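# Move the plate from the gray tray onto the taped area

## Task

Lift the plate out of the gray tray and set it down on the table so that no part of it extends beyond the blue tape outline. Leave the gray tray as it was at the start. The plate must stay there on its own, not only because the robot is holding it. At the end, release the plate and move the tool away from it.

## Robot and tools

Robot: a single seven-joint arm (xArm7 type) with a vacuum suction cup instead of fingers. There is only one arm, so every pose you send is for that arm alone. The controlled point is the cup point, the centre of the cup's rim when nothing touches it. The cup opens along the cup point's own +z axis. About 7 cm behind the rim the tool widens, with its body and wrist camera reaching up to about 8 cm sideways, so allow for that near tray walls.

Frame: the scene frame has its origin on the table surface directly under the arm's base. +z is up, and +y is to the left when facing along +x. Positions are in metres. Orientations are unit quaternions written w first (qw, qx, qy, qz). The base can be slightly tilted relative to the table, and at long reach the reported cup position may be a little off.

A row is 8 numbers: x, y, z, qw, qx, qy, qz, suction. The first seven form an absolute target pose for the cup point in the scene frame, not an offset. The suction value lies in [-1, 1]: 1 asks for full vacuum (about 55 kPa below ambient), a smaller positive value asks for that fraction of it, and 0.05 or less switches suction off. The last suction value stays in force until changed. To hold an orientation steady, repeat the intended quaternion in every row rather than copying the possibly drifted one from the last result.

execute_actions(actions): actions is a list of actions; each action is a list of 1 to 15 rows, each row applied for one 1/30 s step; if fewer than 15 rows are given, the final row is repeated to fill the 15 steps. An empty actions list moves nothing and just returns the current state and images. A target more than 0.6 m from the cup point's position at that action's start, along any of the cup point's current axes, makes that action refused; if the first action fails this check, or any action is malformed, nothing in the call runs.

move(target, speed, blocking): target is one 8-number row as above, an absolute pose. The cup point follows a straight path to it, turning the shorter way round. speed is the path's top speed in m/s, 0.002 to 0.5 (default 0.25); rotation is capped at twice that value in rad/s. The path takes between 0.5 and 10 s and halts after 10 s even if short of the target. It does not avoid obstacles, and the real cup can lag, deviate or overshoot speed, notably with a nearly straight arm. Faster moves hit harder, and aiming farther beyond a contact presses harder. The suction value is applied at the start. With blocking=false the call returns after 0.5 s while the arm keeps going; until a result shows the move has ended, further moves and execute_actions are refused, so use wait or stop. The result adds a move: line reporting how it ended (done, off_target, moving, held, fault) and the limits that acted (paced = pose clipped; held = a check blocked some steps, after which the arm can suddenly speed up), plus the distance from target.

wait(seconds): 0 to 10 s; the arm keeps its last command; returns early if a running move finishes. stop(): brakes a running move; braking needs space. zoom_image(camera, region): camera is one of cam_head_left, cam_head_right, cam_high, cam_low, cam_wrist; region is [x0, y0, x1, y1] in pixels of that camera's last image, top-left origin, at most 504 by 504. read_manual(section): only "licences"; moves nothing. finished_scene(scene): pass the current scene's integer number; it ends the scene irreversibly and reports success.

Control behaviour: each step the commanded pose is clipped to within 70 mm and 16 degrees of the measured pose, and damped inverse kinematics follows it, favouring position over orientation. After an action the arm stops at most at the last clipped pose, so far targets need further commands. Joints move at most 3.14 rad/s. Joint ranges and load limits (waist 45, shoulder 45, upper arm roll 27, elbow 27, forearm roll 27, wrist pitch 18, wrist roll 18 N m) are given; reaching a load limit triggers a torque fault: the joint backs off, the arm holds 10 s and the rest of the call is dropped.

Results: a state line with cup position, quaternion, linear and angular velocity; Joint positions in base-to-tip order; a Hand target line (the pose the controller now drives toward); suction_measured (vacuum reached, near 0 without a seal, settles up to 0.15 below the command on a sealed surface, dips up to 0.04 as the pump cycles) and part_present (becomes 1 at 0.50, returns to 0 below 0.45). A "pose unreachable" line means the clearance check altered or blocked the command. MOTOR HOT appears from 65 °C; at 80 °C an OVER-TEMPERATURE FAULT brakes the arm until it cools, and holding loads heats motors even while you think. Images come from the five cameras in the listed order; calibration (intrinsics, distortion, world-to-camera transforms) is provided and may be a few mm or degrees off.

Gripping: switch suction on and press the 29 mm rim onto a flat, smooth part of the plate so it contacts all round; holes, seams or the plate's rim under the cup leak. Under vacuum the cup shortens, bringing the object up to about 10 mm nearer the tool. To release, set the plate down on the table, then turn suction off, and lift at least 15 mm. If the cup seals on the table it pins the tool; turn suction off. Avoid dropping or sliding the plate, hitting or shifting the tray, pressing hard, and knocking anything off the table. Occasional brief pushes may nudge loose objects.

Each tool is called after "Emit:" as a command line: name --argument value for each argument, lists and objects as JSON in quotes; but a table of rows of numbers goes row by row, as --pt "numbers of a row", without its own name.

## Session

Emit:
execute_actions --actions '[]'

Scene clock: 0.00 s.
end_effector_position=(+0.3980, +0.0065, +0.2972) suction_measured=0.01 part_present=0 end_effector_quat_wxyz=(+0.003, -0.006, +1.000, -0.002) end_effector_velocity=(-0.000, -0.000, -0.000) end_effector_angular_velocity=(+0.000, +0.000, -0.001)
Joint positions: [-0.001 -0.251 -0.002  0.918  0.002  1.169  2.355]
Joint velocities: [-0. -0. -0. -0. -0.  0.  0.]
Motor temperatures (°C, as the motors report them): [36 30 32 36 31 34 34]
Hand target: +0.398, +0.006, +0.297; +0.003, -0.006, +1.000, -0.002

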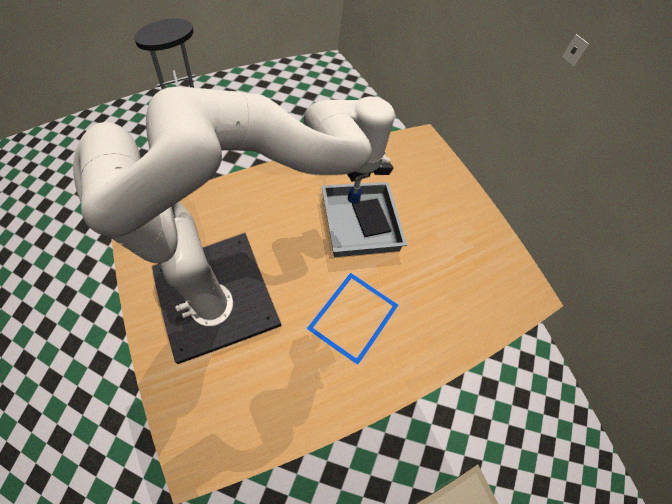

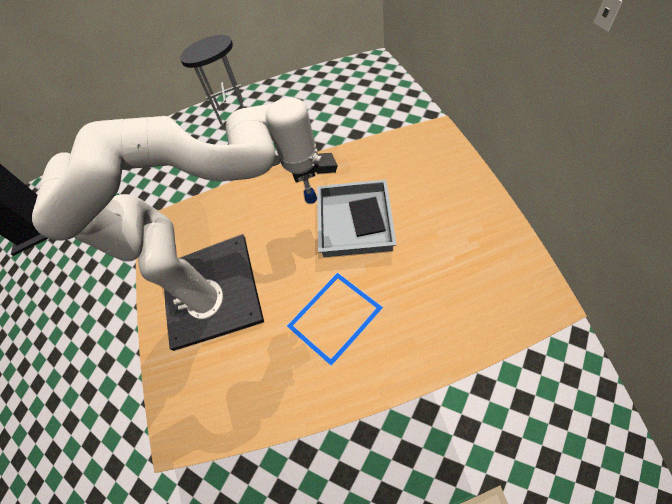

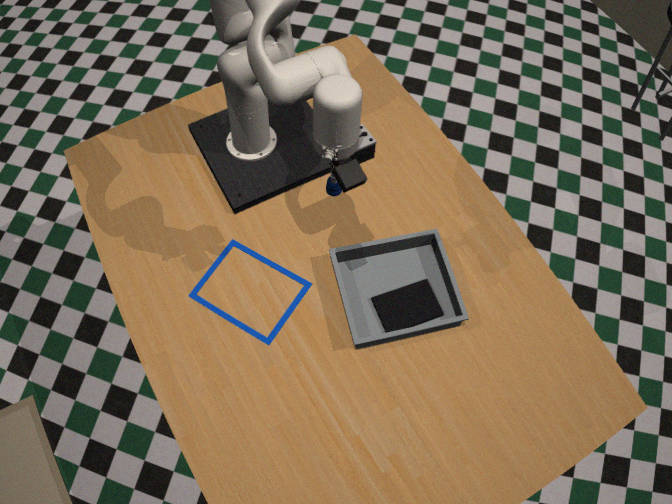

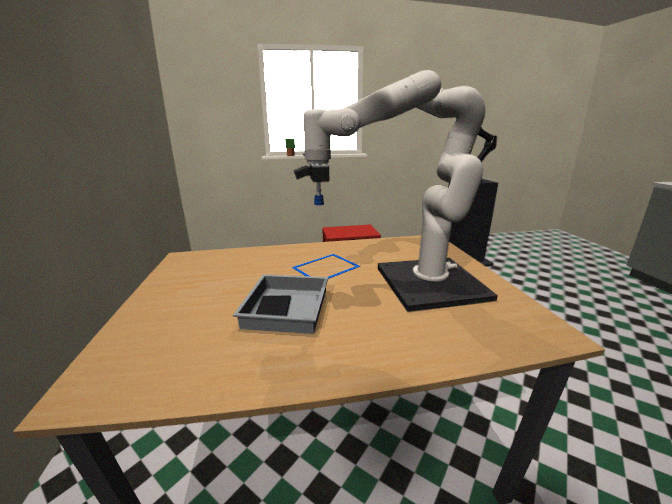

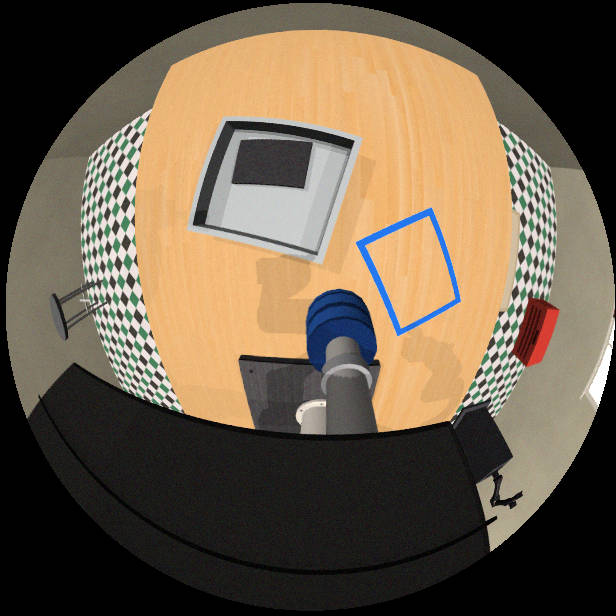

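Emit:
zoom_image --camera "cam_high" --region '[170, 210, 490, 370]'

Emit:
zoom_image --camera "cam_head_right" --region '[270, 160, 430, 380]'

Emit:
zoom_image --camera "cam_low" --region '[220, 240, 380, 340]'

Region (170, 210, 490, 370) of cam_high's 672x504 image, scaled by 1.575, with more detail than that image has.

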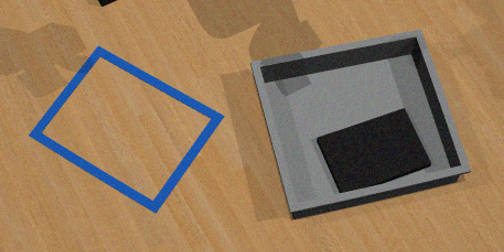

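Region (270, 160, 430, 380) of cam_head_right's 672x504 image, scaled by 2.291, with more detail than that image has; it fills the left 367 columns of this view, and the rest is white.

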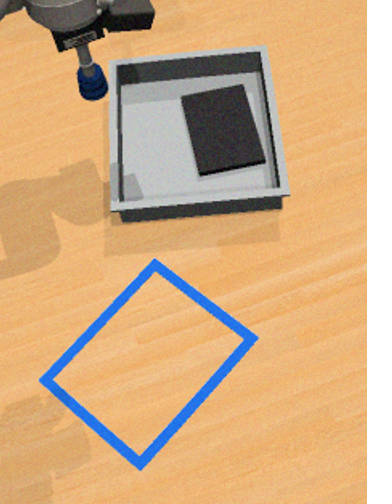

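Region (220, 240, 380, 340) of cam_low's 672x504 image, scaled by 3.150, with more detail than that image has; it fills the top 315 rows of this view, and the rest is white.

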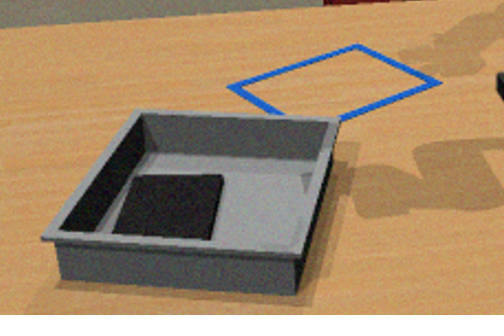

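Emit:
move --target '[0.586,0.084,0.12,0,0,1,0,0]' --speed 0.3

Scene clock: 29.10 s.
end_effector_position=(+0.5863, +0.0830, +0.1209) suction_measured=0.01 part_present=0 end_effector_quat_wxyz=(+0.001, +0.000, +1.000, -0.001) end_effector_velocity=(-0.002, +0.002, -0.005) end_effector_angular_velocity=(-0.001, +0.010, +0.003)
Joint positions: [ 0.078  0.581  0.054  1.46  -0.032  0.884  2.515]
Joint velocities: [ 0.002  0.01   0.001  0.003 -0.     0.004 -0.   ]
Motor temperatures (°C, as the motors report them): [36 30 32 42 31 34 34]
Hand target: +0.586, +0.083, +0.120; -0.000, +0.000, +1.000, -0.001
Off the commanded pose: 0.001 m, 0 deg.
move: done
camera_calibration (this result's frames):
cam_wrist: T_world_to_cam=[[0.00726131, -0.999414, -0.0334595, 0.0926131], [-0.923484, -0.0195368, 0.383139, 0.501885], [-0.383568, 0.0281172, -0.923084, 0.434557], [0, 0, 0, 1]] pos_world=[0.629493, 0.0901455, 0.211939]

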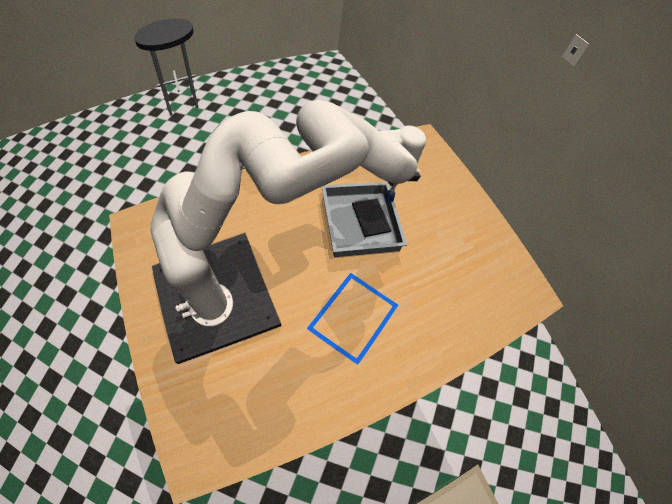

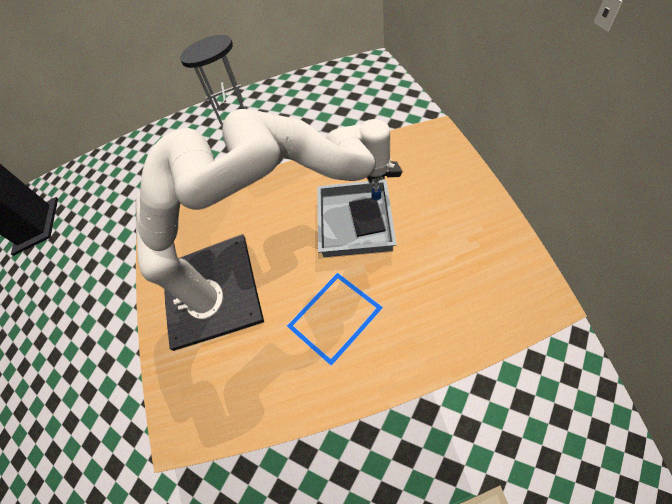

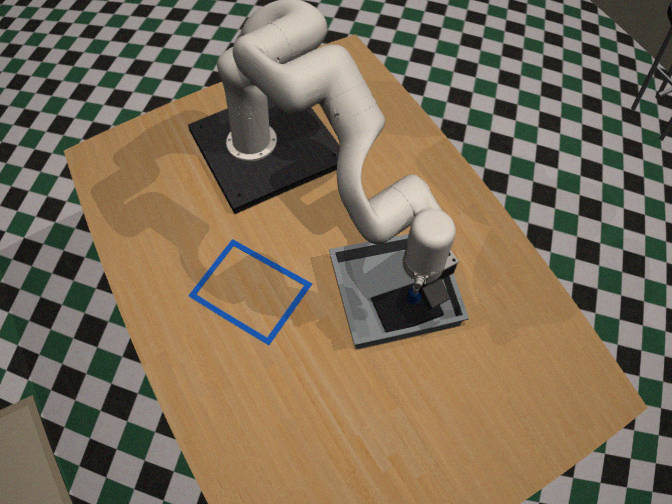

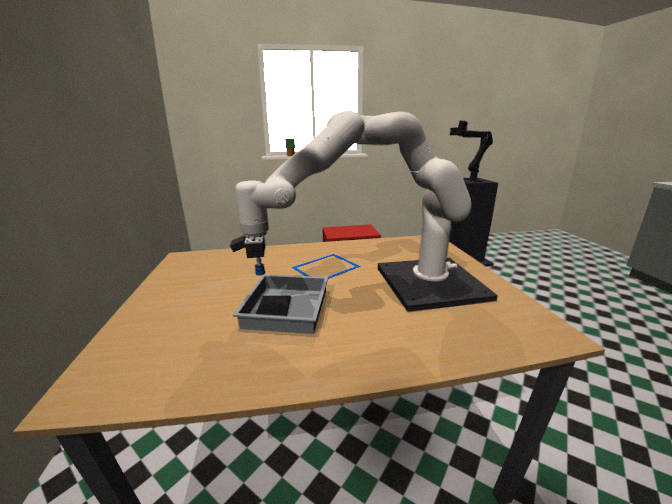

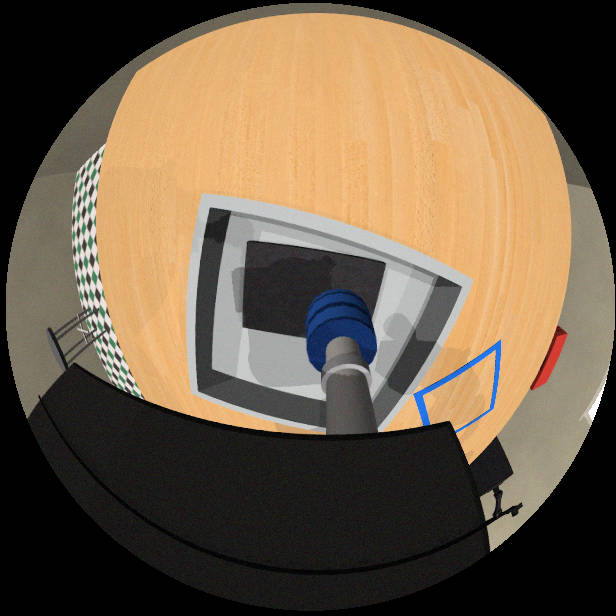

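Emit:
move --target '[0.565,0.100,0.05,0,0,1,0,0]' --speed 0.15

Scene clock: 48.97 s.
end_effector_position=(+0.5656, +0.0997, +0.0508) suction_measured=0.01 part_present=0 end_effector_quat_wxyz=(+0.001, +0.000, +1.000, -0.000) end_effector_velocity=(-0.003, +0.001, -0.004) end_effector_angular_velocity=(-0.000, +0.007, +0.001)
Joint positions: [ 0.107  0.655  0.056  1.352 -0.042  0.701  2.556]
Joint velocities: [ 0.002  0.005  0.001 -0.004 -0.    -0.003  0.001]
Motor temperatures (°C, as the motors report them): [36 32 32 43 31 34 34]
Hand target: +0.565, +0.100, +0.050; +0.000, +0.000, +1.000, -0.000
Off the commanded pose: 0.001 m, 0 deg.
move: done
camera_calibration (this result's frames):
cam_wrist: T_world_to_cam=[[0.00707981, -0.999352, -0.0352903, 0.10728], [-0.923675, -0.0200563, 0.382651, 0.510096], [-0.383111, 0.0298877, -0.923219, 0.360999], [0, 0, 0, 1]] pos_world=[0.608706, 0.106651, 0.141879]

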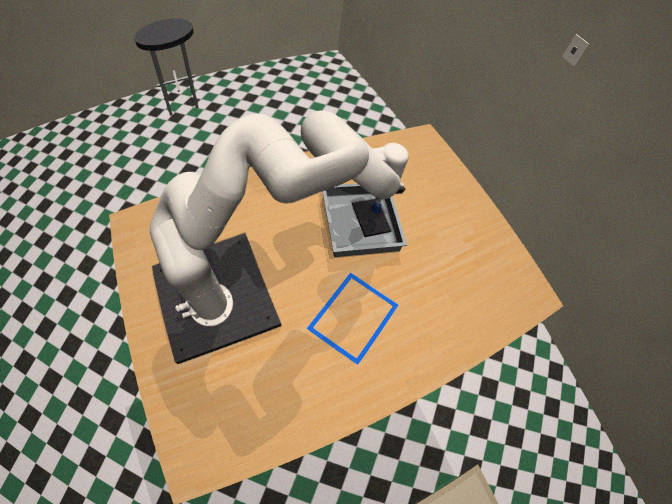

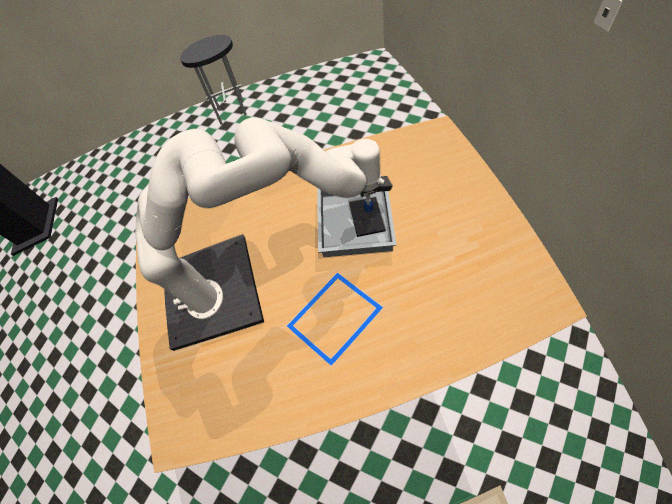

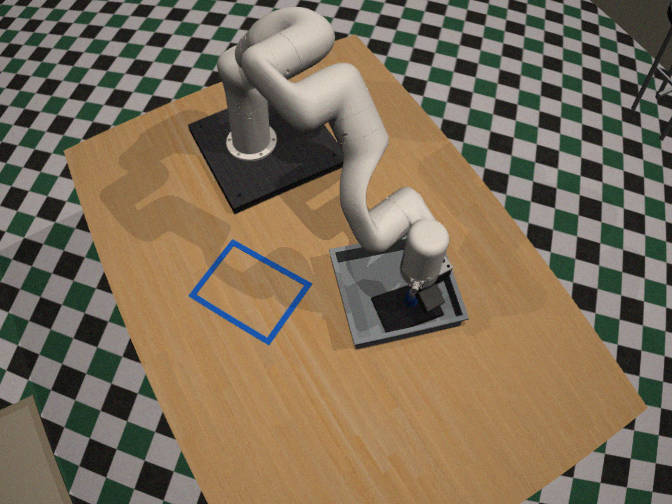

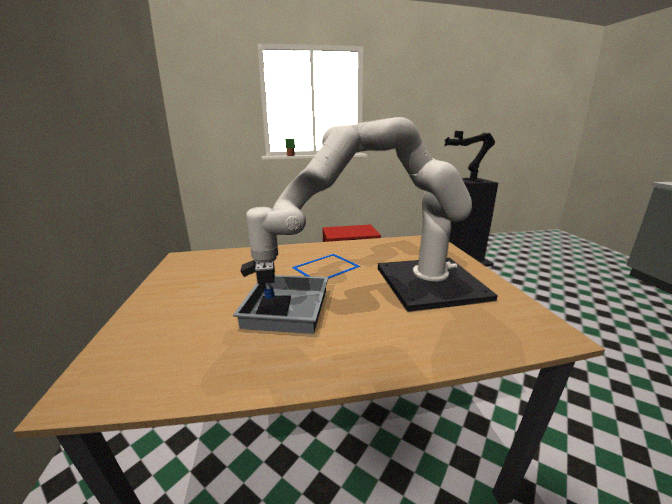

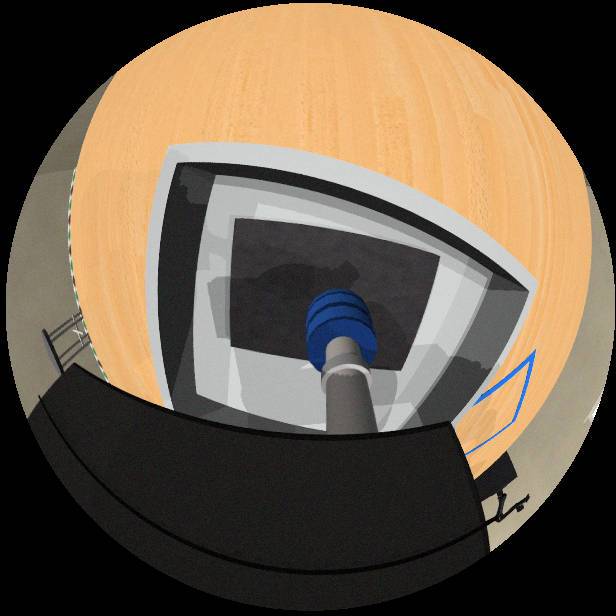

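Emit:
move --target '[0.566,0.105,0.022,0,0,1,0,1]' --speed 0.04

Scene clock: 55.87 s.
end_effector_position=(+0.5661, +0.1049, +0.0223) suction_measured=0.01 part_present=0 end_effector_quat_wxyz=(+0.000, +0.000, +1.000, -0.000) end_effector_velocity=(+0.001, -0.000, +0.000) end_effector_angular_velocity=(+0.000, -0.003, -0.000)
Joint positions: [ 0.118  0.72   0.054  1.367 -0.047  0.652  2.566]
Joint velocities: [-0.     0.002 -0.001  0.003 -0.    -0.002 -0.   ]
Motor temperatures (°C, as the motors report them): [36 32 32 43 31 34 34]
Hand target: +0.566, +0.105, +0.022; +0.000, -0.000, +1.000, -0.000
Off the commanded pose: 0.000 m, 0 deg.
move: done
camera_calibration (this result's frames):
cam_wrist: T_world_to_cam=[[0.00757657, -0.999343, -0.0354322, 0.111192], [-0.923236, -0.0206031, 0.383681, 0.521406], [-0.384159, 0.0298053, -0.922786, 0.335306], [0, 0, 0, 1]] pos_world=[0.609349, 0.111868, 0.113302]

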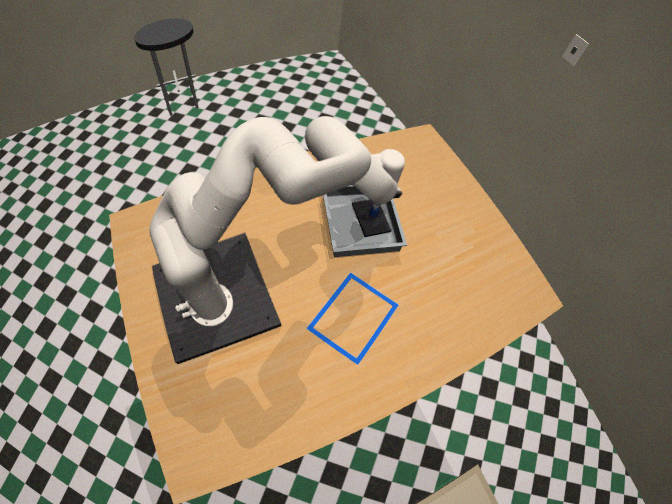

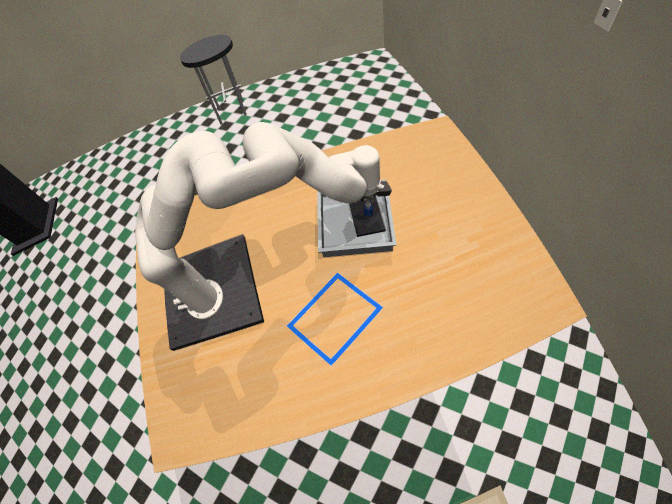

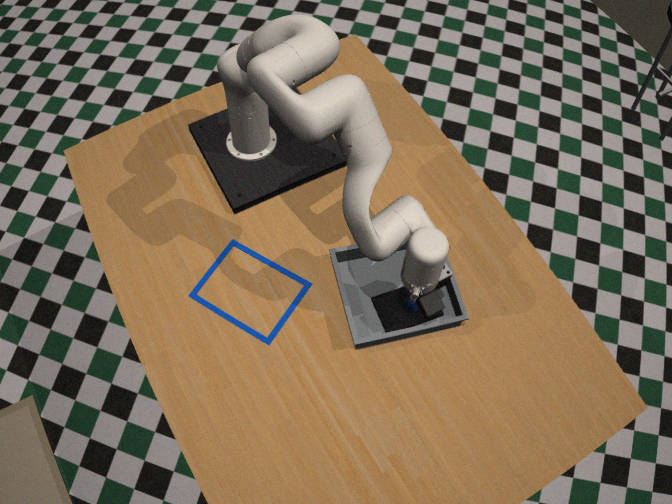

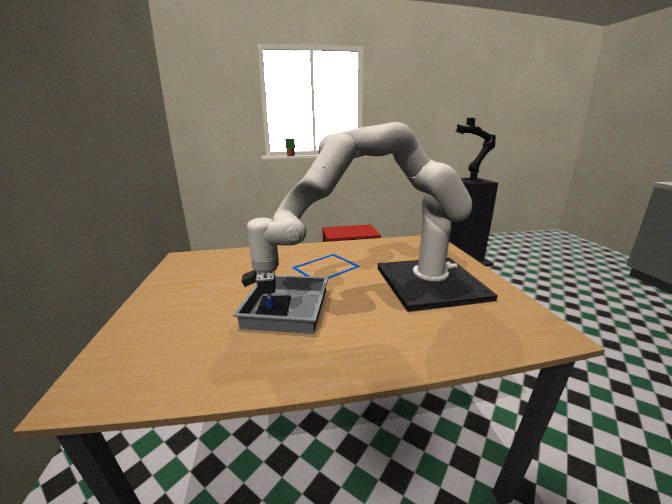

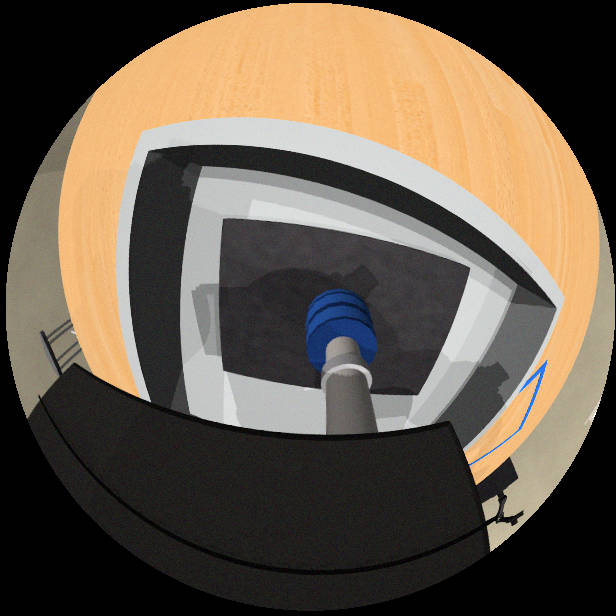

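Emit:
move --target '[0.566,0.105,0.010,0,0,1,0,1]' --speed 0.015

Scene clock: 59.00 s.
end_effector_position=(+0.5659, +0.1050, +0.0100) suction_measured=0.65 part_present=1 end_effector_quat_wxyz=(-0.000, -0.000, +1.000, -0.000) end_effector_velocity=(+0.001, +0.000, +0.000) end_effector_angular_velocity=(+0.000, -0.003, +0.001)
Joint positions: [ 0.119  0.747  0.053  1.371 -0.048  0.631  2.567]
Joint velocities: [ 0.001  0.001 -0.     0.002 -0.    -0.002 -0.   ]
Motor temperatures (°C, as the motors report them): [36 32 32 43 31 34 34]
Hand target: +0.566, +0.105, +0.010; +0.000, -0.000, +1.000, -0.000
Off the commanded pose: 0.000 m, 0 deg.
move: done
camera_calibration (this result's frames):
cam_wrist: T_world_to_cam=[[0.00760478, -0.999342, -0.0354711, 0.110789], [-0.923008, -0.0206618, 0.384226, 0.525781], [-0.384706, 0.0298181, -0.922557, 0.324213], [0, 0, 0, 1]] pos_world=[0.609184, 0.111912, 0.101016]

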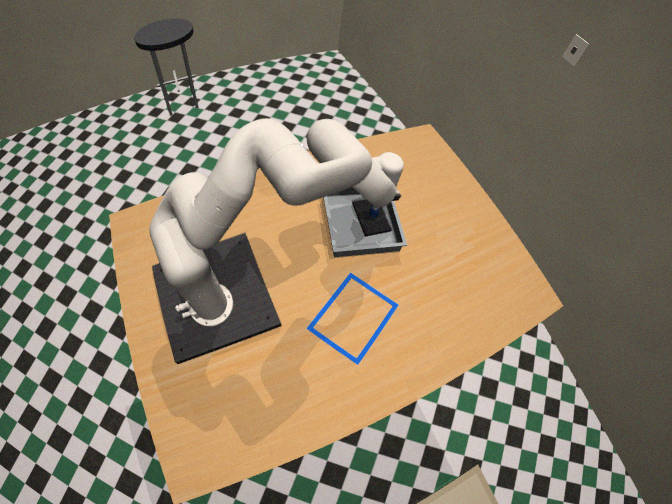

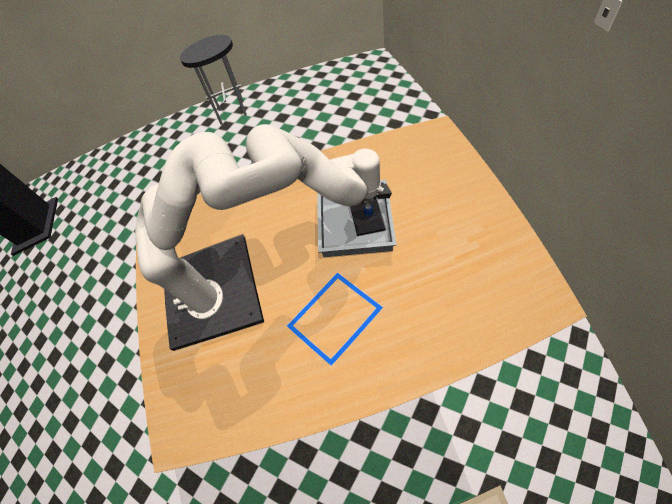

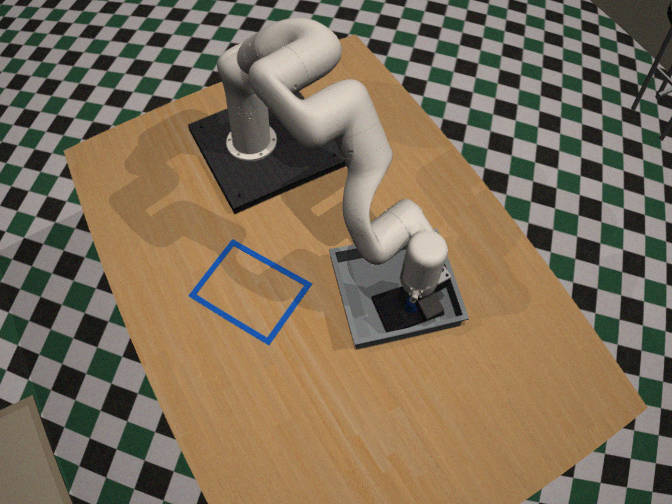

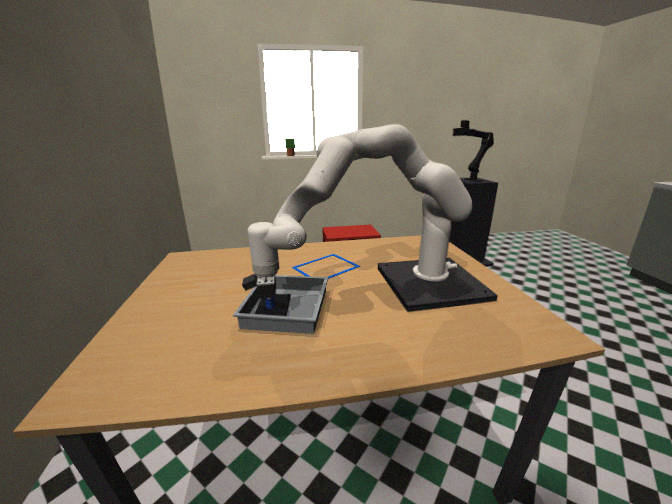

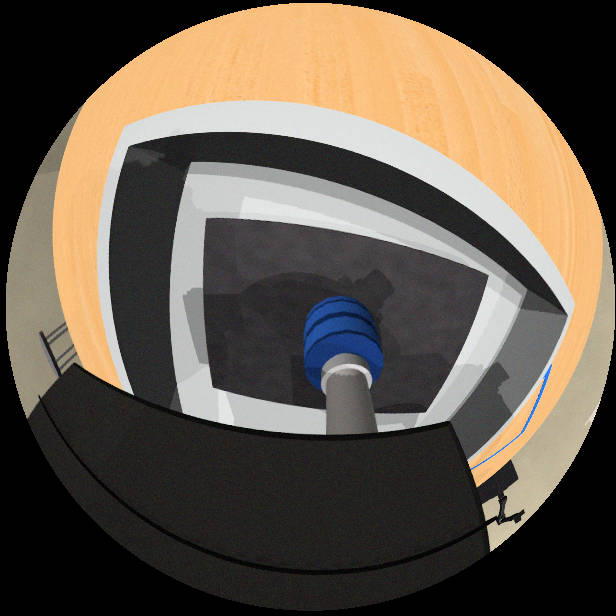

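Emit:
move --target '[0.566,0.105,0.09,0,0,1,0,1]' --speed 0.08

Emit:
move --target '[0.367,-0.169,0.08,0,0.4344,0.9007,0,1]' --speed 0.2

Scene clock: 66.77 s.
end_effector_position=(+0.5657, +0.1051, +0.0894) suction_measured=0.98 part_present=1 end_effector_quat_wxyz=(-0.001, +0.000, +1.000, +0.000) end_effector_velocity=(-0.000, +0.000, +0.001) end_effector_angular_velocity=(-0.000, +0.001, -0.001)
Joint positions: [ 0.112  0.584  0.062  1.363 -0.037  0.786  2.56 ]
Joint velocities: [ 0.    -0.002  0.    -0.     0.     0.003  0.001]
Motor temperatures (°C, as the motors report them): [36 32 32 42 31 34 34]
Hand target: +0.566, +0.105, +0.090; -0.000, +0.000, +1.000, +0.000
Off the commanded pose: 0.001 m, 0 deg.
move: done
camera_calibration (this result's frames):
cam_wrist: T_world_to_cam=[[0.00753336, -0.999325, -0.035947, 0.113784], [-0.922658, -0.0208064, 0.385057, 0.494787], [-0.385545, 0.030266, -0.922193, 0.397753], [0, 0, 0, 1]] pos_world=[0.609014, 0.111963, 0.180374]

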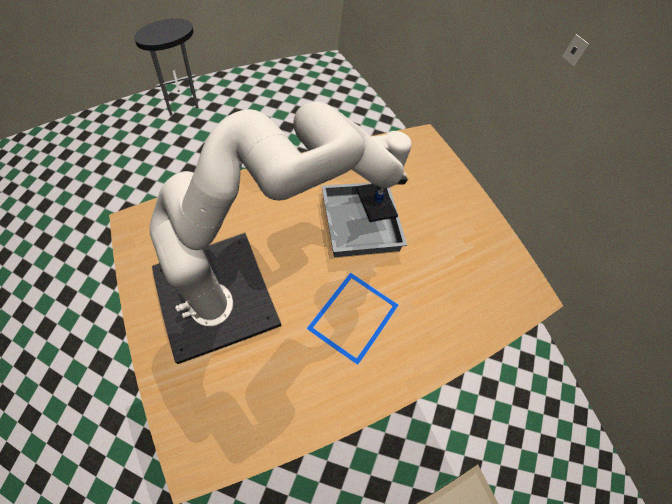

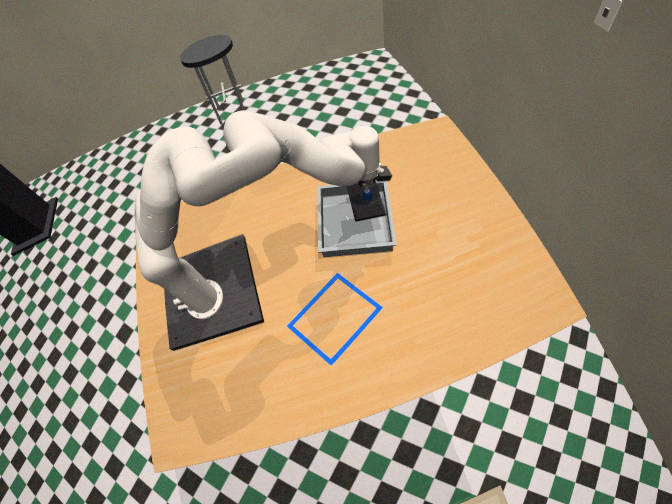

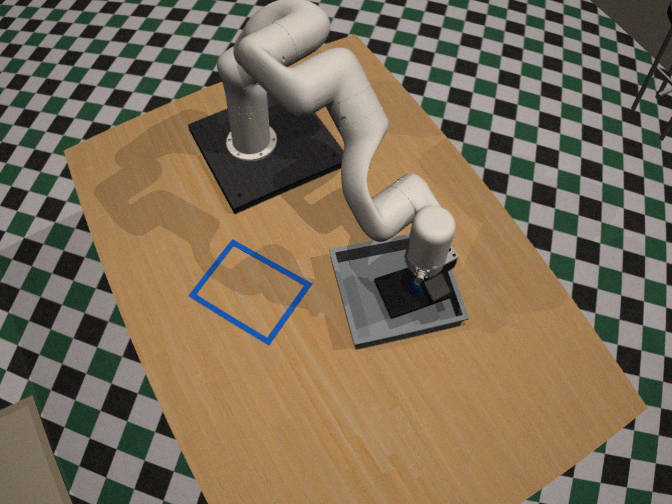

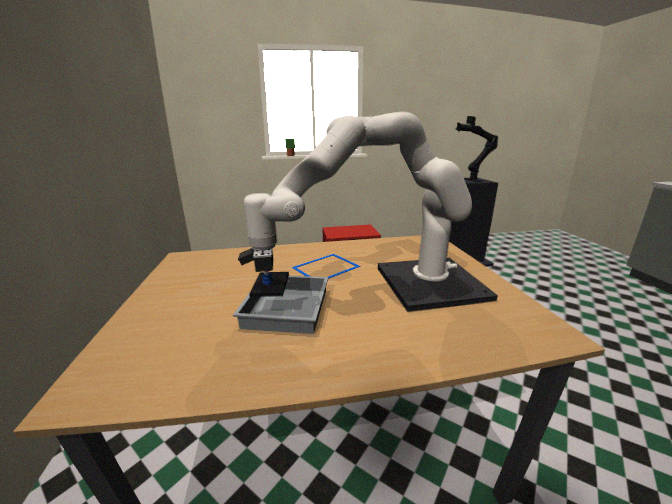

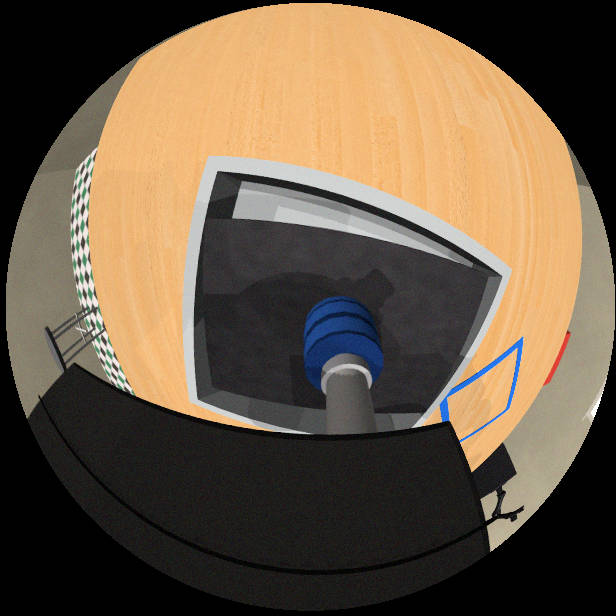

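Scene clock: 69.40 s.
end_effector_position=(+0.3663, -0.1678, +0.0800) suction_measured=0.99 part_present=1 end_effector_quat_wxyz=(+0.000, +0.434, +0.901, +0.000) end_effector_velocity=(-0.001, -0.002, -0.000) end_effector_angular_velocity=(+0.000, +0.001, -0.007)
Joint positions: [-0.188  0.164 -0.248  0.655  0.091  0.506  2.756]
Joint velocities: [-0.003 -0.001 -0.003 -0.001  0.    -0.     0.001]
Motor temperatures (°C, as the motors report them): [36 32 32 42 31 34 34]
Hand target: +0.366, -0.168, +0.080; +0.000, +0.435, +0.901, +0.000
Off the commanded pose: 0.001 m, 0 deg.
move: done
camera_calibration (this result's frames):
cam_wrist: T_world_to_cam=[[-0.776938, -0.628532, -0.036253, 0.191867], [-0.591518, 0.709043, 0.38388, 0.310036], [-0.215576, 0.319695, -0.922671, 0.306834], [0, 0, 0, 1]] pos_world=[0.398606, -0.197328, 0.171046]

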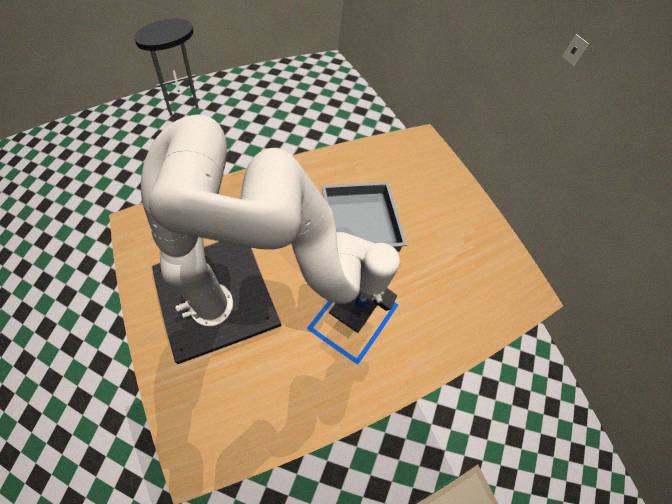

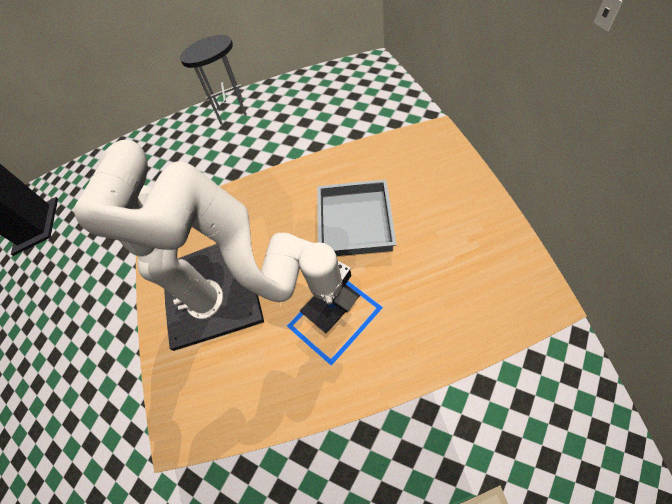

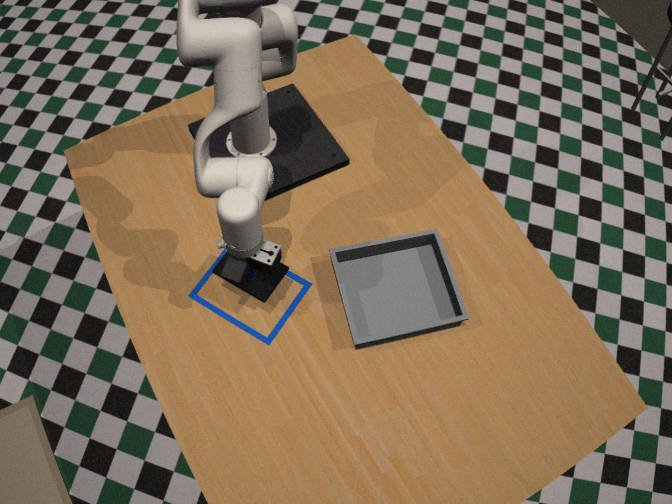

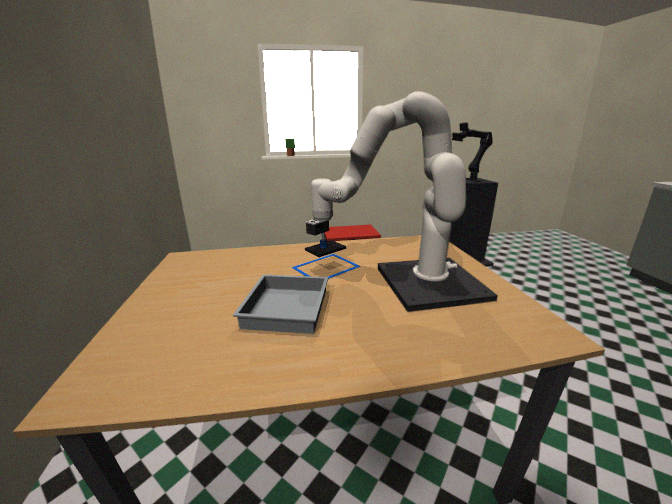

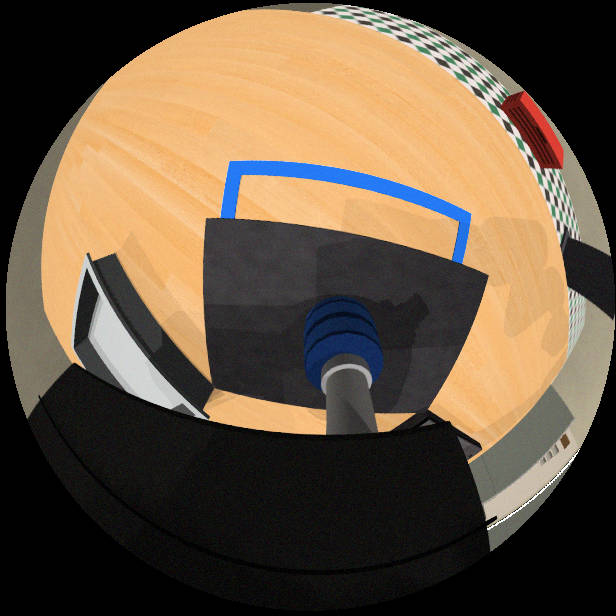

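Aligned. Lower to just above the table.

Emit:
move --target '[0.367,-0.169,0.015,0,0.4344,0.9007,0,1]' --speed 0.07

Scene clock: 72.33 s.
end_effector_position=(+0.3671, -0.1693, +0.0154) suction_measured=0.98 part_present=1 end_effector_quat_wxyz=(+0.000, +0.434, +0.901, -0.001) end_effector_velocity=(+0.000, -0.000, -0.001) end_effector_angular_velocity=(+0.000, -0.001, -0.001)
Joint positions: [-0.232  0.37  -0.182  0.672  0.216  0.322  2.662]
Joint velocities: [-0.003  0.004  0.003  0.001  0.003 -0.004 -0.002]
Motor temperatures (°C, as the motors report them): [36 32 32 42 31 34 34]
Hand target: +0.367, -0.169, +0.015; +0.000, +0.434, +0.901, -0.001
Off the commanded pose: 0.001 m, 0 deg.
move: done
camera_calibration (this result's frames):
cam_wrist: T_world_to_cam=[[-0.777378, -0.62806, -0.0349823, 0.189396], [-0.590885, 0.71003, 0.383031, 0.336327], [-0.215728, 0.318431, -0.923073, 0.247755], [0, 0, 0, 1]] pos_world=[0.399411, -0.198742, 0.106498]

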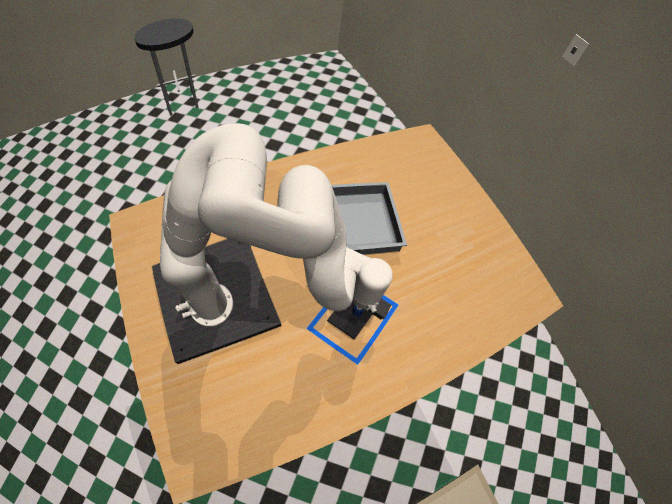

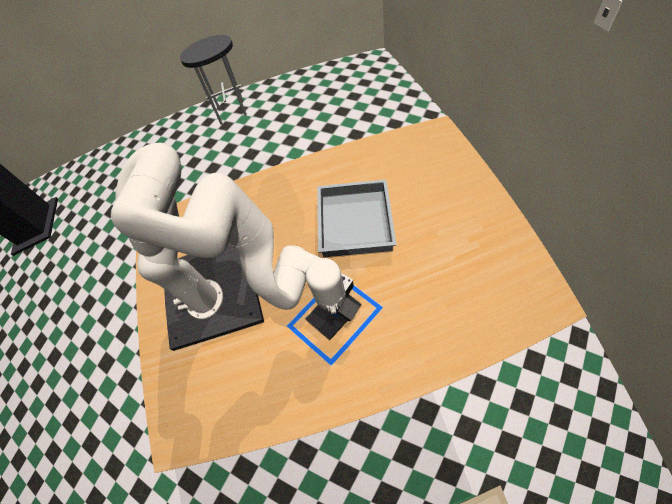

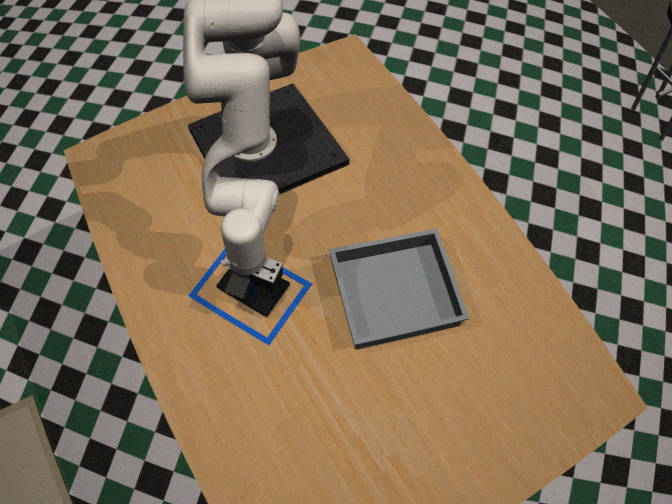

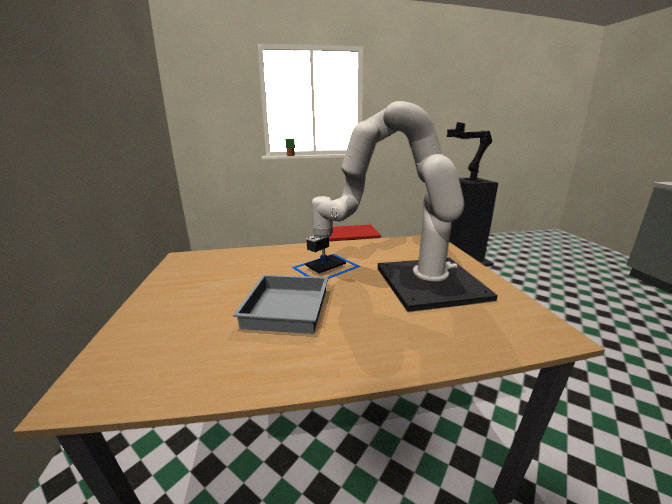

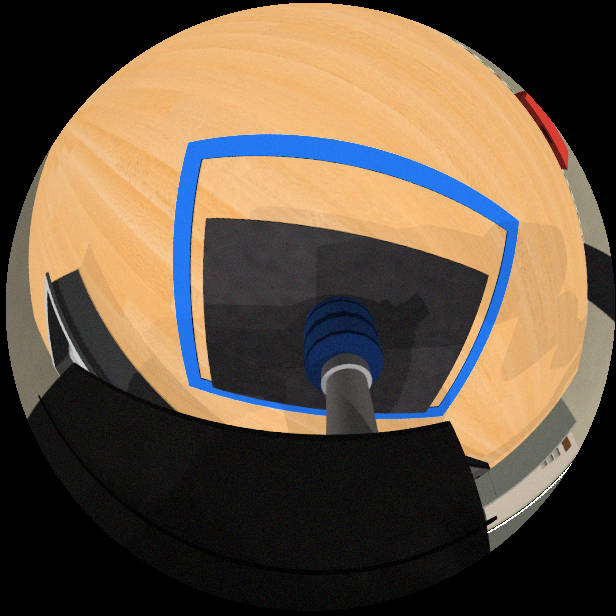

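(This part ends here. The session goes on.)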